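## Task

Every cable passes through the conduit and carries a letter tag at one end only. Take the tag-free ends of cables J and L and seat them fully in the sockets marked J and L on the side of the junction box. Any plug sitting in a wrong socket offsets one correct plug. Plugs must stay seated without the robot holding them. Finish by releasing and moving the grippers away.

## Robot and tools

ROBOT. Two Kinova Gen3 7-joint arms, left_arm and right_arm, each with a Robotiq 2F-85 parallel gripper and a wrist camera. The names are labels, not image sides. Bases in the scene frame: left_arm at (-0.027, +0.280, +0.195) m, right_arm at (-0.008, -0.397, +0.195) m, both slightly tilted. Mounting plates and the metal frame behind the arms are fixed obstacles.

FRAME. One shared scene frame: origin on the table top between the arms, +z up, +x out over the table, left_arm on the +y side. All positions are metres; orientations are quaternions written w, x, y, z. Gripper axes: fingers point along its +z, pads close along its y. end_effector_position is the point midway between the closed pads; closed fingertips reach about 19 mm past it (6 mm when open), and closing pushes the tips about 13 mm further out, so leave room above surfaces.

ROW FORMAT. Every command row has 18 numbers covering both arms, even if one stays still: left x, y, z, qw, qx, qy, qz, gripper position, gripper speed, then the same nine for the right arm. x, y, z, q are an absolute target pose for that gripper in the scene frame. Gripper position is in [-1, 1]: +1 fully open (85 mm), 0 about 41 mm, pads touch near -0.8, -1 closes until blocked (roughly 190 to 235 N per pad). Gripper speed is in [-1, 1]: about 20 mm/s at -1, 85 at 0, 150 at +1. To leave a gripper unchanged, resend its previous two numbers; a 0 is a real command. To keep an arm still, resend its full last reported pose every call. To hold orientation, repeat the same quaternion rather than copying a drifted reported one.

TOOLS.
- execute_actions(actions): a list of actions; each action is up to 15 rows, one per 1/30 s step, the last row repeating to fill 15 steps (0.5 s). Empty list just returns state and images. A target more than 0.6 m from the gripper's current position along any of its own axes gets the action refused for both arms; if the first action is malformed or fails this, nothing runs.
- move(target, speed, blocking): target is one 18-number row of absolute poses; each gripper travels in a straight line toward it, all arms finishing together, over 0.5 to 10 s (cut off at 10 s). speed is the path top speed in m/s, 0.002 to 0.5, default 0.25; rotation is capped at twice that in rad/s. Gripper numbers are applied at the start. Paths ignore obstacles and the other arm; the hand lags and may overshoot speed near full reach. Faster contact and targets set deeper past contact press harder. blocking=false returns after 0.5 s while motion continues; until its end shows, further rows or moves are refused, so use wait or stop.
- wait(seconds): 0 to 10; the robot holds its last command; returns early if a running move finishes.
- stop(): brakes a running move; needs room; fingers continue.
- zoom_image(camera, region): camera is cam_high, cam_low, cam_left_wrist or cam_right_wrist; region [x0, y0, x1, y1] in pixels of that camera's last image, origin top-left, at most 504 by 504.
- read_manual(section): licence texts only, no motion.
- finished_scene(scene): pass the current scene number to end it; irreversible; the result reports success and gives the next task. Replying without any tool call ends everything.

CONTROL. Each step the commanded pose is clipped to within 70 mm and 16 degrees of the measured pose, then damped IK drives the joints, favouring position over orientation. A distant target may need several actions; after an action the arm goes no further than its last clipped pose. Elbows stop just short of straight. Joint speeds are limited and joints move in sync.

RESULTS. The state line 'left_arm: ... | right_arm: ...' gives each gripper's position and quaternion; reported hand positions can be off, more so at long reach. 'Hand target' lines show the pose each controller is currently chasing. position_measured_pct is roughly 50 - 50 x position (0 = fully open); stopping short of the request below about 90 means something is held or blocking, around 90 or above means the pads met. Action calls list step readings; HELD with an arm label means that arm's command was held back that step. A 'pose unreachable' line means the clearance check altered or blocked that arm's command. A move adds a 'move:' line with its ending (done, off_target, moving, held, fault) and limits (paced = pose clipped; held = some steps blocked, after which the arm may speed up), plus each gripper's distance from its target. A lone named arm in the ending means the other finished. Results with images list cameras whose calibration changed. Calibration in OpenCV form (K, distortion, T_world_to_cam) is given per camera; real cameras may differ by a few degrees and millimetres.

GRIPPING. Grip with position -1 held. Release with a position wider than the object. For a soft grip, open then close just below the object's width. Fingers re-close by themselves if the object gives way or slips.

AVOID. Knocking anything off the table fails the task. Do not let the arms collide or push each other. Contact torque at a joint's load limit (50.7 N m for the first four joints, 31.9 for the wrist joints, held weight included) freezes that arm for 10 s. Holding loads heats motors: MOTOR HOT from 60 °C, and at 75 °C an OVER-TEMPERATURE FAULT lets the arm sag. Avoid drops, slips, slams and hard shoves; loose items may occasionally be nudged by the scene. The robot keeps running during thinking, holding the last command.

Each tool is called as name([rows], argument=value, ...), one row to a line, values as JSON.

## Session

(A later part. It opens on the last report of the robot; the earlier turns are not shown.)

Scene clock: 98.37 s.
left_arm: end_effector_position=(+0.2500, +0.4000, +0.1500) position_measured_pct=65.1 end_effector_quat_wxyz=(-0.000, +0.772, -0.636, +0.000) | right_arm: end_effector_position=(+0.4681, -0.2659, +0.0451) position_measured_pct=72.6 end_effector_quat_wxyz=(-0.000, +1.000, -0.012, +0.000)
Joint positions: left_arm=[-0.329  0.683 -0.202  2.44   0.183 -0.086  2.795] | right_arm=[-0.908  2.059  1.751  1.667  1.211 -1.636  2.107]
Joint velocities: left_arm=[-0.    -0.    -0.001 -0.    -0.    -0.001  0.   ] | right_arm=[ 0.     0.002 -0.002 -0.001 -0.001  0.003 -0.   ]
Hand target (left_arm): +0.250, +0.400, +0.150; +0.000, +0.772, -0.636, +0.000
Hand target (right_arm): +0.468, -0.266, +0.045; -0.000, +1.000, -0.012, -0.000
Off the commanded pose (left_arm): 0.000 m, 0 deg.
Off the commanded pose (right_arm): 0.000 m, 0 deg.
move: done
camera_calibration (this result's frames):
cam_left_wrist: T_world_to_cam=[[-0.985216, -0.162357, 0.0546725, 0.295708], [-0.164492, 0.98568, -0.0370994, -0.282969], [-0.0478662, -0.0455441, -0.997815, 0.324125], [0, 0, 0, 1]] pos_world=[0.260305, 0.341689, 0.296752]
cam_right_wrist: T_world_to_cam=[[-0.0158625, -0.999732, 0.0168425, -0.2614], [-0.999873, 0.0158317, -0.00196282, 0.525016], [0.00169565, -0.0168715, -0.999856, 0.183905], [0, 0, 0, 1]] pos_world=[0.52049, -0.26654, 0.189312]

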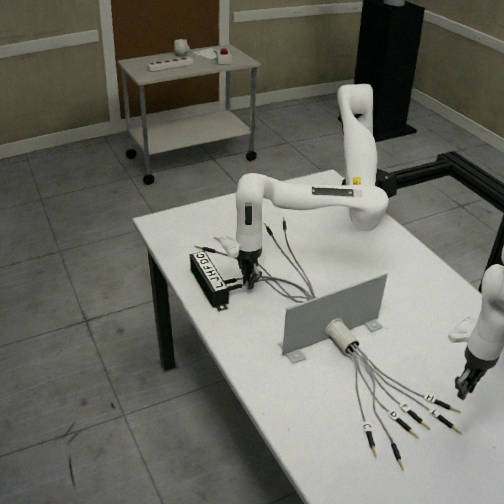

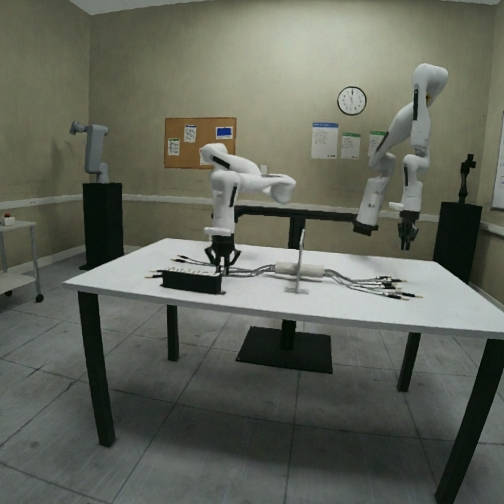

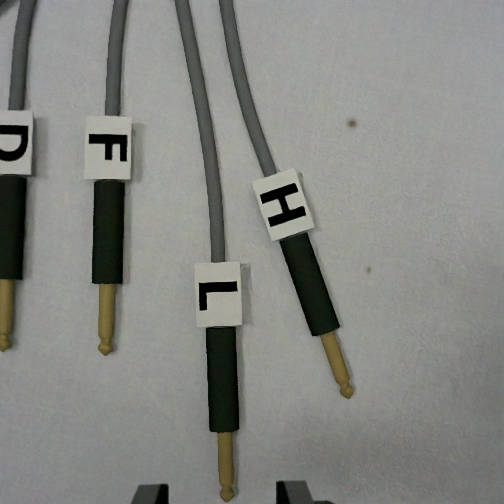

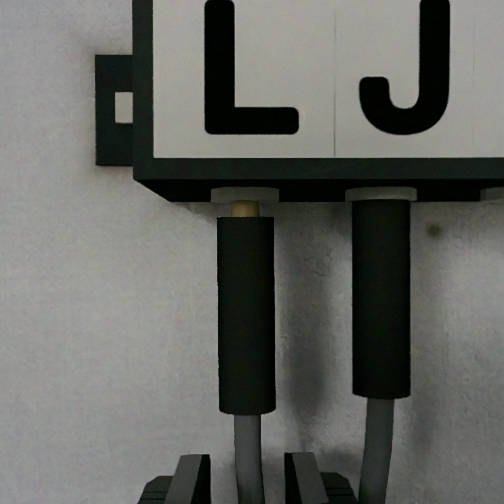

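move(target=[0.25,0.40,0.15,0,0.772,-0.636,0,-0.3,0,0.482,-0.2665,0.046,0,1,-0.012,0.02,-0.63,0], speed=0.015)

execute_actions([
  [[0.25,0.40,0.15,0,0.772,-0.636,0,-0.3,0,0.488,-0.2665,0.052,0,1,-0.012,0.02,-0.63,0]],
  [[0.25,0.40,0.15,0,0.772,-0.636,0,-0.3,0,0.49,-0.2665,0.049,0,1,-0.012,0.02,-0.63,0]],
  [[0.25,0.40,0.15,0,0.772,-0.636,0,-0.3,0,0.492,-0.2665,0.046,0,1,-0.012,0.02,-0.63,0]],
  [[0.25,0.40,0.15,0,0.772,-0.636,0,-0.3,0,0.493,-0.2665,0.044,0,1,-0.012,0.02,-0.63,0]],
  [[0.25,0.40,0.15,0,0.772,-0.636,0,-0.3,0,0.493,-0.2665,0.048,0,1,-0.012,0.02,-0.63,0]],
  [[0.25,0.40,0.15,0,0.772,-0.636,0,-0.3,0,0.493,-0.2665,0.051,0,1,-0.012,0.02,-0.63,0]],
])

Scene clock: 100.37 s.
left_arm: end_effector_position=(+0.2500, +0.4000, +0.1500) position_measured_pct=65.1 end_effector_quat_wxyz=(-0.000, +0.772, -0.636, +0.000) | right_arm: end_effector_position=(+0.4802, -0.2664, +0.0457) position_measured_pct=81.7 end_effector_quat_wxyz=(-0.000, +1.000, -0.012, +0.018)
Joint positions: left_arm=[-0.329  0.683 -0.202  2.44   0.183 -0.086  2.795] | right_arm=[-0.904  2.062  1.758  1.663  1.19  -1.611  2.103]
Joint velocities: left_arm=[ 0.    -0.    -0.001  0.     0.     0.     0.   ] | right_arm=[-0.     0.003  0.002  0.    -0.002 -0.002 -0.001]
Hand target (left_arm): +0.250, +0.400, +0.150; +0.000, +0.772, -0.636, +0.000
Hand target (right_arm): +0.482, -0.266, +0.046; -0.000, +1.000, -0.012, +0.020
Off the commanded pose (left_arm): 0.000 m, 0 deg.
Off the commanded pose (right_arm): 0.002 m, 0 deg.
move: done
camera_calibration (this result's frames):
cam_left_wrist: T_world_to_cam=[[-0.985216, -0.162357, 0.0546724, 0.295708], [-0.164492, 0.98568, -0.0370994, -0.282969], [-0.0478662, -0.0455442, -0.997815, 0.324126], [0, 0, 0, 1]] pos_world=[0.260305, 0.341689, 0.296752]
cam_right_wrist: T_world_to_cam=[[-0.0167387, -0.999719, 0.0167857, -0.261223], [-0.999175, 0.0161036, -0.0372842, 0.538511], [0.0370034, -0.0173959, -0.999164, 0.167289], [0, 0, 0, 1]] pos_world=[0.527504, -0.266912, 0.191612]

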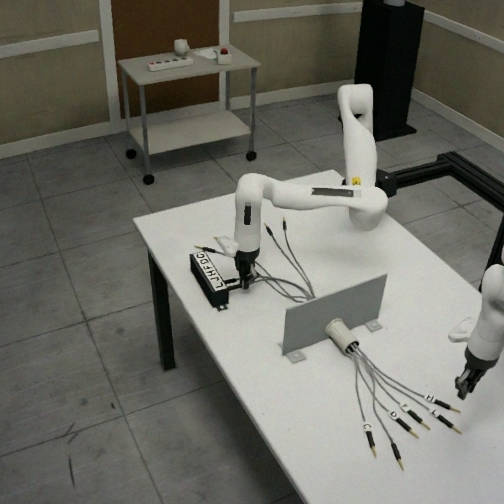

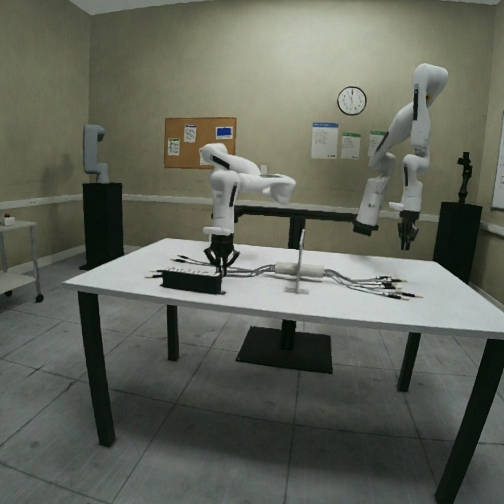

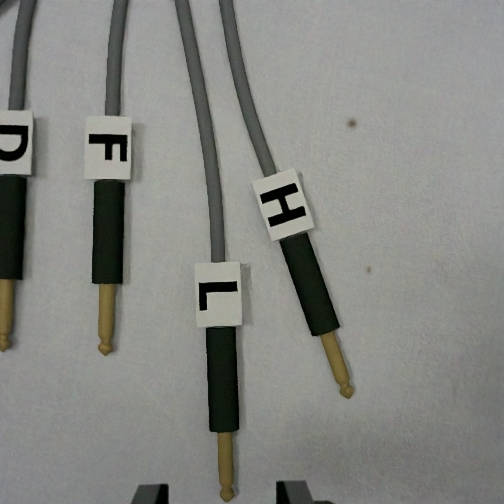

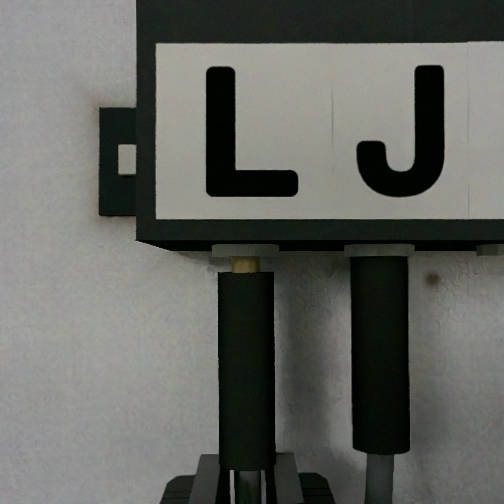

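Scene clock: 103.37 s.
left_arm: end_effector_position=(+0.2500, +0.4000, +0.1500) position_measured_pct=65.1 end_effector_quat_wxyz=(-0.000, +0.772, -0.636, +0.000) | right_arm: end_effector_position=(+0.4845, -0.2666, +0.0453) position_measured_pct=81.7 end_effector_quat_wxyz=(+0.001, +1.000, -0.012, +0.009)
Joint positions: left_arm=[-0.329  0.683 -0.202  2.44   0.183 -0.086  2.795] | right_arm=[-0.879  2.07   1.791  1.628  1.188 -1.64   2.083]
Joint velocities: left_arm=[-0.     0.    -0.002  0.    -0.     0.    -0.   ] | right_arm=[ 0.002  0.006  0.009 -0.    -0.006 -0.012 -0.004]
Hand target (left_arm): +0.250, +0.400, +0.150; +0.000, +0.772, -0.636, +0.000
Hand target (right_arm): +0.493, -0.267, +0.051; +0.000, +1.000, -0.012, +0.020
Off the commanded pose (left_arm): 0.000 m, 0 deg.
Off the commanded pose (right_arm): 0.010 m, 1 deg.
Step readings (end_effector_position; steps 1 to 15: 1st action; 16 to 30: 2nd action; 31 to 45: 3rd action; 46 to 60: 4th action; 61 to 75: 5th action; 76 to 90: 6th action):
0: left_arm (+0.2500, +0.4000, +0.1500) | right_arm (+0.4802, -0.2664, +0.0457)
1: left_arm (+0.2500, +0.4000, +0.1500) | right_arm (+0.4805, -0.2664, +0.0460)
2: left_arm (+0.2500, +0.4000, +0.1500) | right_arm (+0.4816, -0.2666, +0.0470)
4: left_arm (+0.2500, +0.4000, +0.1500) | right_arm (+0.4838, -0.2667, +0.0493)
8: left_arm (+0.2500, +0.4000, +0.1500) | right_arm (+0.4839, -0.2667, +0.0494)
15: left_arm (+0.2500, +0.4000, +0.1500) | right_arm (+0.4840, -0.2668, +0.0494)
16: left_arm (+0.2500, +0.4000, +0.1500) | right_arm (+0.4841, -0.2669, +0.0491)
17: left_arm (+0.2500, +0.4000, +0.1500) | right_arm (+0.4841, -0.2668, +0.0481)
19: left_arm (+0.2500, +0.4000, +0.1500) | right_arm (+0.4842, -0.2665, +0.0477)
23: left_arm (+0.2500, +0.4000, +0.1500) | right_arm (+0.4842, -0.2664, +0.0477)
30: left_arm (+0.2500, +0.4000, +0.1500) | right_arm (+0.4842, -0.2664, +0.0477)
31: left_arm (+0.2500, +0.4000, +0.1500) | right_arm (+0.4843, -0.2665, +0.0474)
32: left_arm (+0.2500, +0.4000, +0.1500) | right_arm (+0.4844, -0.2664, +0.0465)
34: left_arm (+0.2500, +0.4000, +0.1500) | right_arm (+0.4845, -0.2662, +0.0451)
38: left_arm (+0.2500, +0.4000, +0.1500) | right_arm (+0.4845, -0.2661, +0.0445)
45: left_arm (+0.2500, +0.4000, +0.1500) | right_arm (+0.4845, -0.2661, +0.0443)
46: left_arm (+0.2500, +0.4000, +0.1500) | right_arm (+0.4845, -0.2662, +0.0441)
47: left_arm (+0.2500, +0.4000, +0.1500) | right_arm (+0.4846, -0.2661, +0.0436)
49: left_arm (+0.2500, +0.4000, +0.1500) | right_arm (+0.4846, -0.2660, +0.0428)
53: left_arm (+0.2500, +0.4000, +0.1500) | right_arm (+0.4846, -0.2660, +0.0427)
60: left_arm (+0.2500, +0.4000, +0.1500) | right_arm (+0.4846, -0.2660, +0.0427)
61: left_arm (+0.2500, +0.4000, +0.1500) | right_arm (+0.4847, -0.2659, +0.0432)
62: left_arm (+0.2500, +0.4000, +0.1500) | right_arm (+0.4846, -0.2660, +0.0436)
64: left_arm (+0.2500, +0.4000, +0.1500) | right_arm (+0.4846, -0.2663, +0.0436)
68: left_arm (+0.2500, +0.4000, +0.1500) | right_arm (+0.4845, -0.2664, +0.0436)
75: left_arm (+0.2500, +0.4000, +0.1500) | right_arm (+0.4845, -0.2664, +0.0436)
76: left_arm (+0.2500, +0.4000, +0.1500) | right_arm (+0.4846, -0.2663, +0.0440)
77: left_arm (+0.2500, +0.4000, +0.1500) | right_arm (+0.4846, -0.2664, +0.0448)
79: left_arm (+0.2500, +0.4000, +0.1500) | right_arm (+0.4845, -0.2666, +0.0453)
83: left_arm (+0.2500, +0.4000, +0.1500) | right_arm (+0.4845, -0.2666, +0.0453)
90: end_effector_position above
camera_calibration (this result's frames):
cam_left_wrist: T_world_to_cam=[[-0.985216, -0.162357, 0.0546726, 0.295708], [-0.164492, 0.98568, -0.0370994, -0.282969], [-0.0478663, -0.0455442, -0.997815, 0.324125], [0, 0, 0, 1]] pos_world=[0.260305, 0.341689, 0.296752]
cam_right_wrist: T_world_to_cam=[[-0.0151698, -0.999721, 0.0181004, -0.262169], [-0.999706, 0.0148217, -0.0192134, 0.541896], [0.0189397, -0.0183865, -0.999652, 0.175286], [0, 0, 0, 1]] pos_world=[0.53444, -0.266905, 0.190382]

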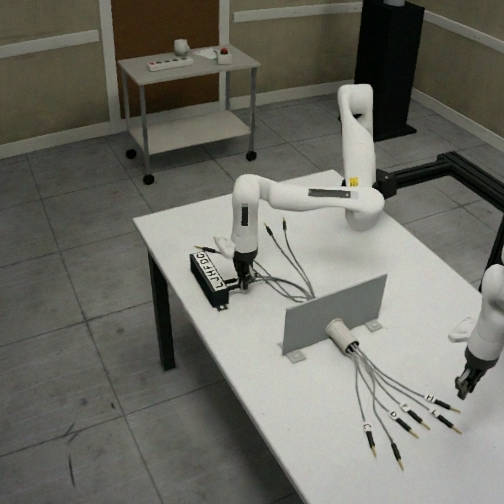

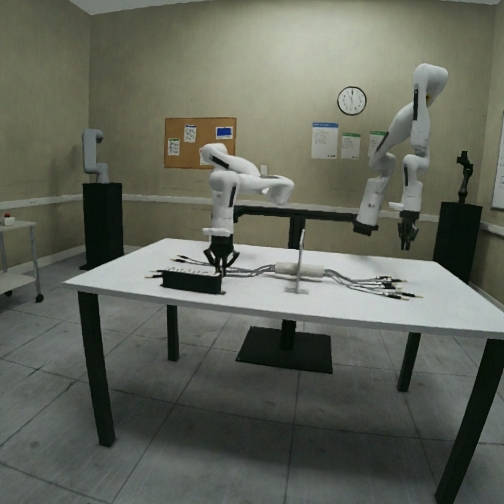

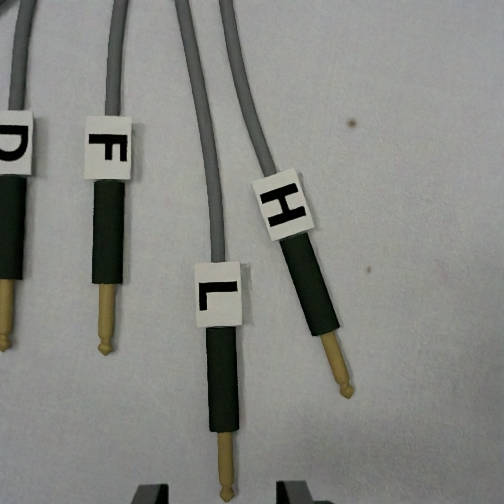

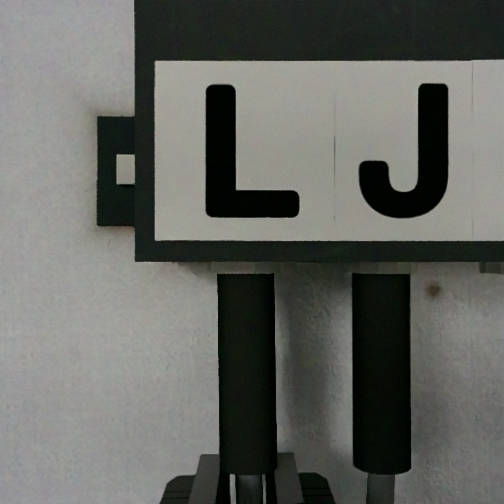

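move(target=[0.25,0.40,0.15,0,0.772,-0.636,0,-0.3,0,0.474,-0.2665,0.046,0,1,-0.012,0,-0.45,0], speed=0.03)

move(target=[0.25,0.40,0.15,0,0.772,-0.636,0,-0.3,0,0.47,-0.2665,0.2,0,1,-0.012,0,-0.45,0], speed=0.15)

finished_scene(scene=1)

Scene clock: 104.17 s.
left_arm: end_effector_position=(+0.2500, +0.4000, +0.1500) position_measured_pct=65.1 end_effector_quat_wxyz=(-0.000, +0.772, -0.636, +0.000) | right_arm: end_effector_position=(+0.4741, -0.2666, +0.0460) position_measured_pct=72.6 end_effector_quat_wxyz=(+0.000, +1.000, -0.012, +0.000)
Joint positions: left_arm=[-0.329  0.683 -0.202  2.44   0.183 -0.086  2.795] | right_arm=[-0.889  2.073  1.786  1.647  1.195 -1.659  2.091]
Joint velocities: left_arm=[ 0.     0.001  0.    -0.     0.    -0.001 -0.   ] | right_arm=[-0.002  0.    -0.     0.002  0.    -0.     0.001]
Hand target (left_arm): +0.250, +0.400, +0.150; +0.000, +0.772, -0.636, +0.000
Hand target (right_arm): +0.474, -0.267, +0.046; +0.000, +1.000, -0.012, +0.000
Off the commanded pose (left_arm): 0.000 m, 0 deg.
Off the commanded pose (right_arm): 0.000 m, 0 deg.
move: done
camera_calibration (this result's frames):
cam_left_wrist: T_world_to_cam=[[-0.985216, -0.162357, 0.0546725, 0.295708], [-0.164493, 0.98568, -0.0370993, -0.282969], [-0.0478663, -0.045544, -0.997815, 0.324125], [0, 0, 0, 1]] pos_world=[0.260305, 0.341689, 0.296752]
cam_right_wrist: T_world_to_cam=[[-0.015889, -0.999728, 0.0170772, -0.261953], [-0.999872, 0.0158577, -0.00196403, 0.531046], [0.00169269, -0.0171062, -0.999852, 0.18465], [0, 0, 0, 1]] pos_world=[0.526504, -0.267144, 0.190139]

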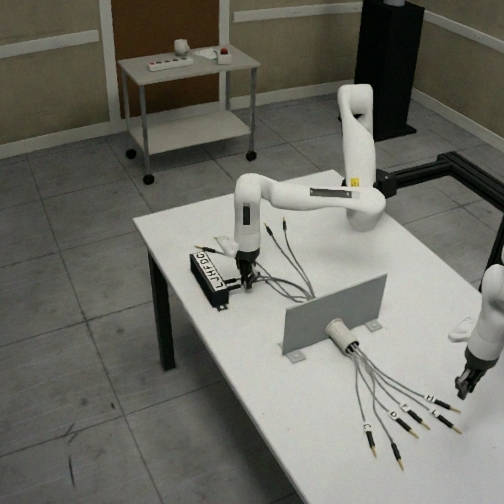

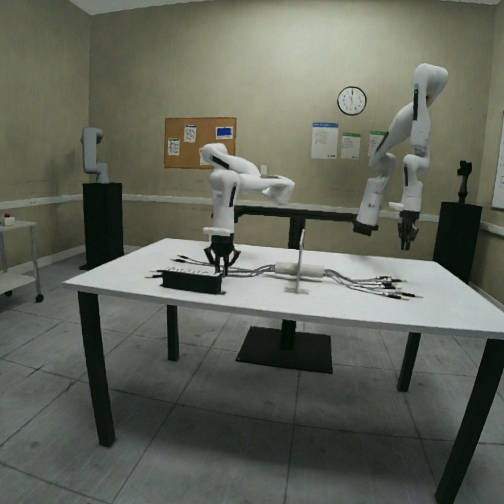

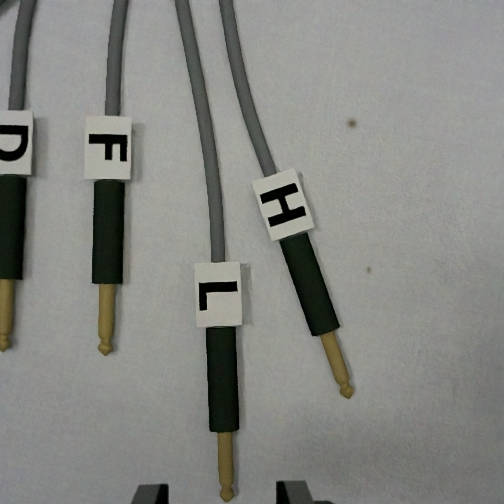

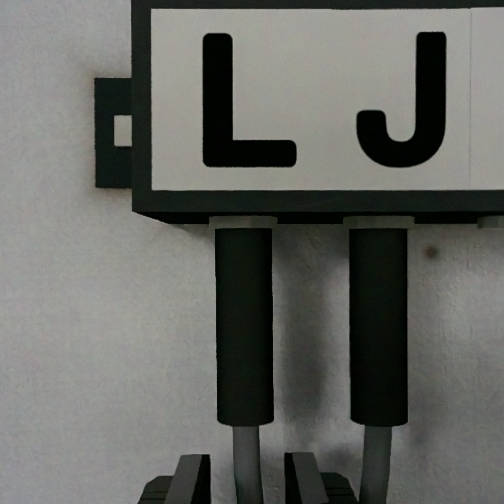

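Scene clock: 105.60 s.
left_arm: end_effector_position=(+0.2500, +0.4000, +0.1500) position_measured_pct=65.1 end_effector_quat_wxyz=(-0.000, +0.772, -0.636, +0.000) | right_arm: end_effector_position=(+0.4698, -0.2666, +0.1998) position_measured_pct=72.6 end_effector_quat_wxyz=(+0.000, +1.000, -0.012, -0.000)
Joint positions: left_arm=[-0.329  0.683 -0.202  2.44   0.183 -0.086  2.795] | right_arm=[-0.898  1.834  1.969  1.708  1.461 -1.844  2.176]
Joint velocities: left_arm=[-0.    -0.001 -0.004  0.    -0.001 -0.    -0.   ] | right_arm=[ 0.002 -0.003  0.002 -0.001 -0.    -0.002 -0.   ]
Hand target (left_arm): +0.250, +0.400, +0.150; +0.000, +0.772, -0.636, +0.000
Hand target (right_arm): +0.470, -0.267, +0.200; +0.000, +1.000, -0.012, +0.000
Off the commanded pose (left_arm): 0.000 m, 0 deg.
Off the commanded pose (right_arm): 0.000 m, 0 deg.
move: done
camera_calibration (this result's frames):
cam_left_wrist: T_world_to_cam=[[-0.985216, -0.162358, 0.0546725, 0.295708], [-0.164493, 0.98568, -0.0370993, -0.282969], [-0.0478662, -0.045544, -0.997815, 0.324125], [0, 0, 0, 1]] pos_world=[0.260305, 0.341689, 0.296752]
cam_right_wrist: T_world_to_cam=[[-0.015733, -0.999723, 0.0174809, -0.264846], [-0.999875, 0.0157031, -0.00184636, 0.527], [0.00157134, -0.0175078, -0.999845, 0.338402], [0, 0, 0, 1]] pos_world=[0.522236, -0.267124, 0.343952]

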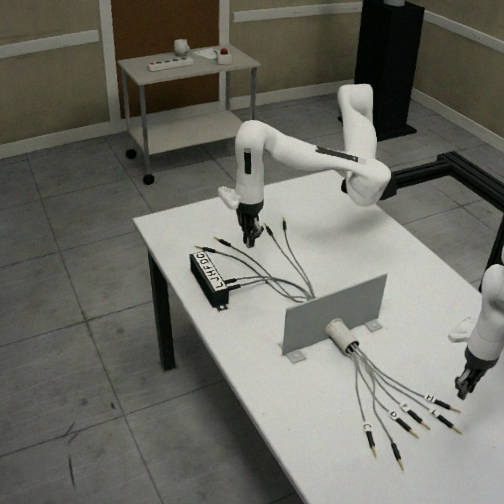

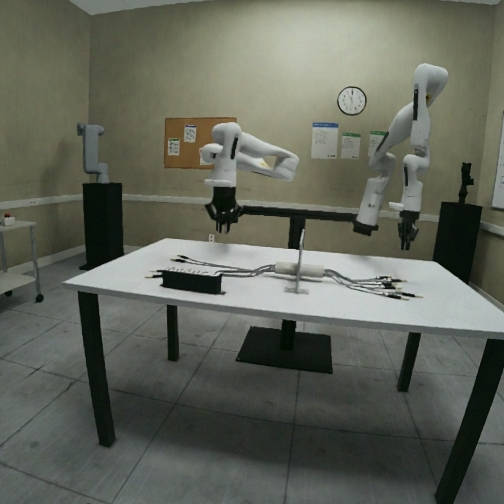

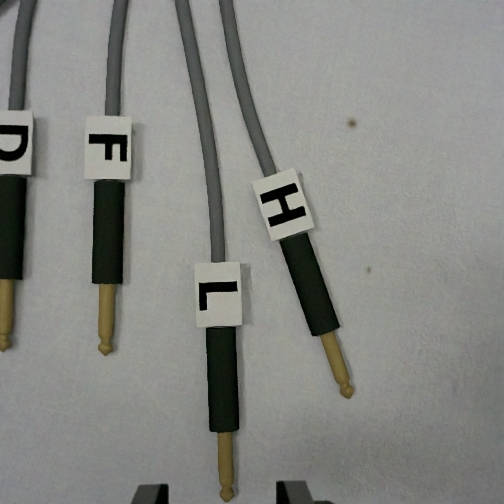

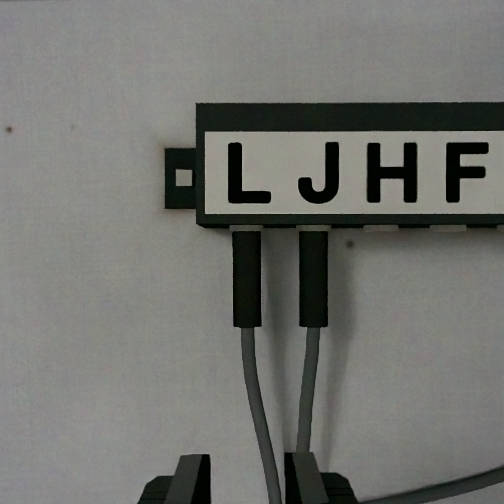

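The scene is finished: the task was done.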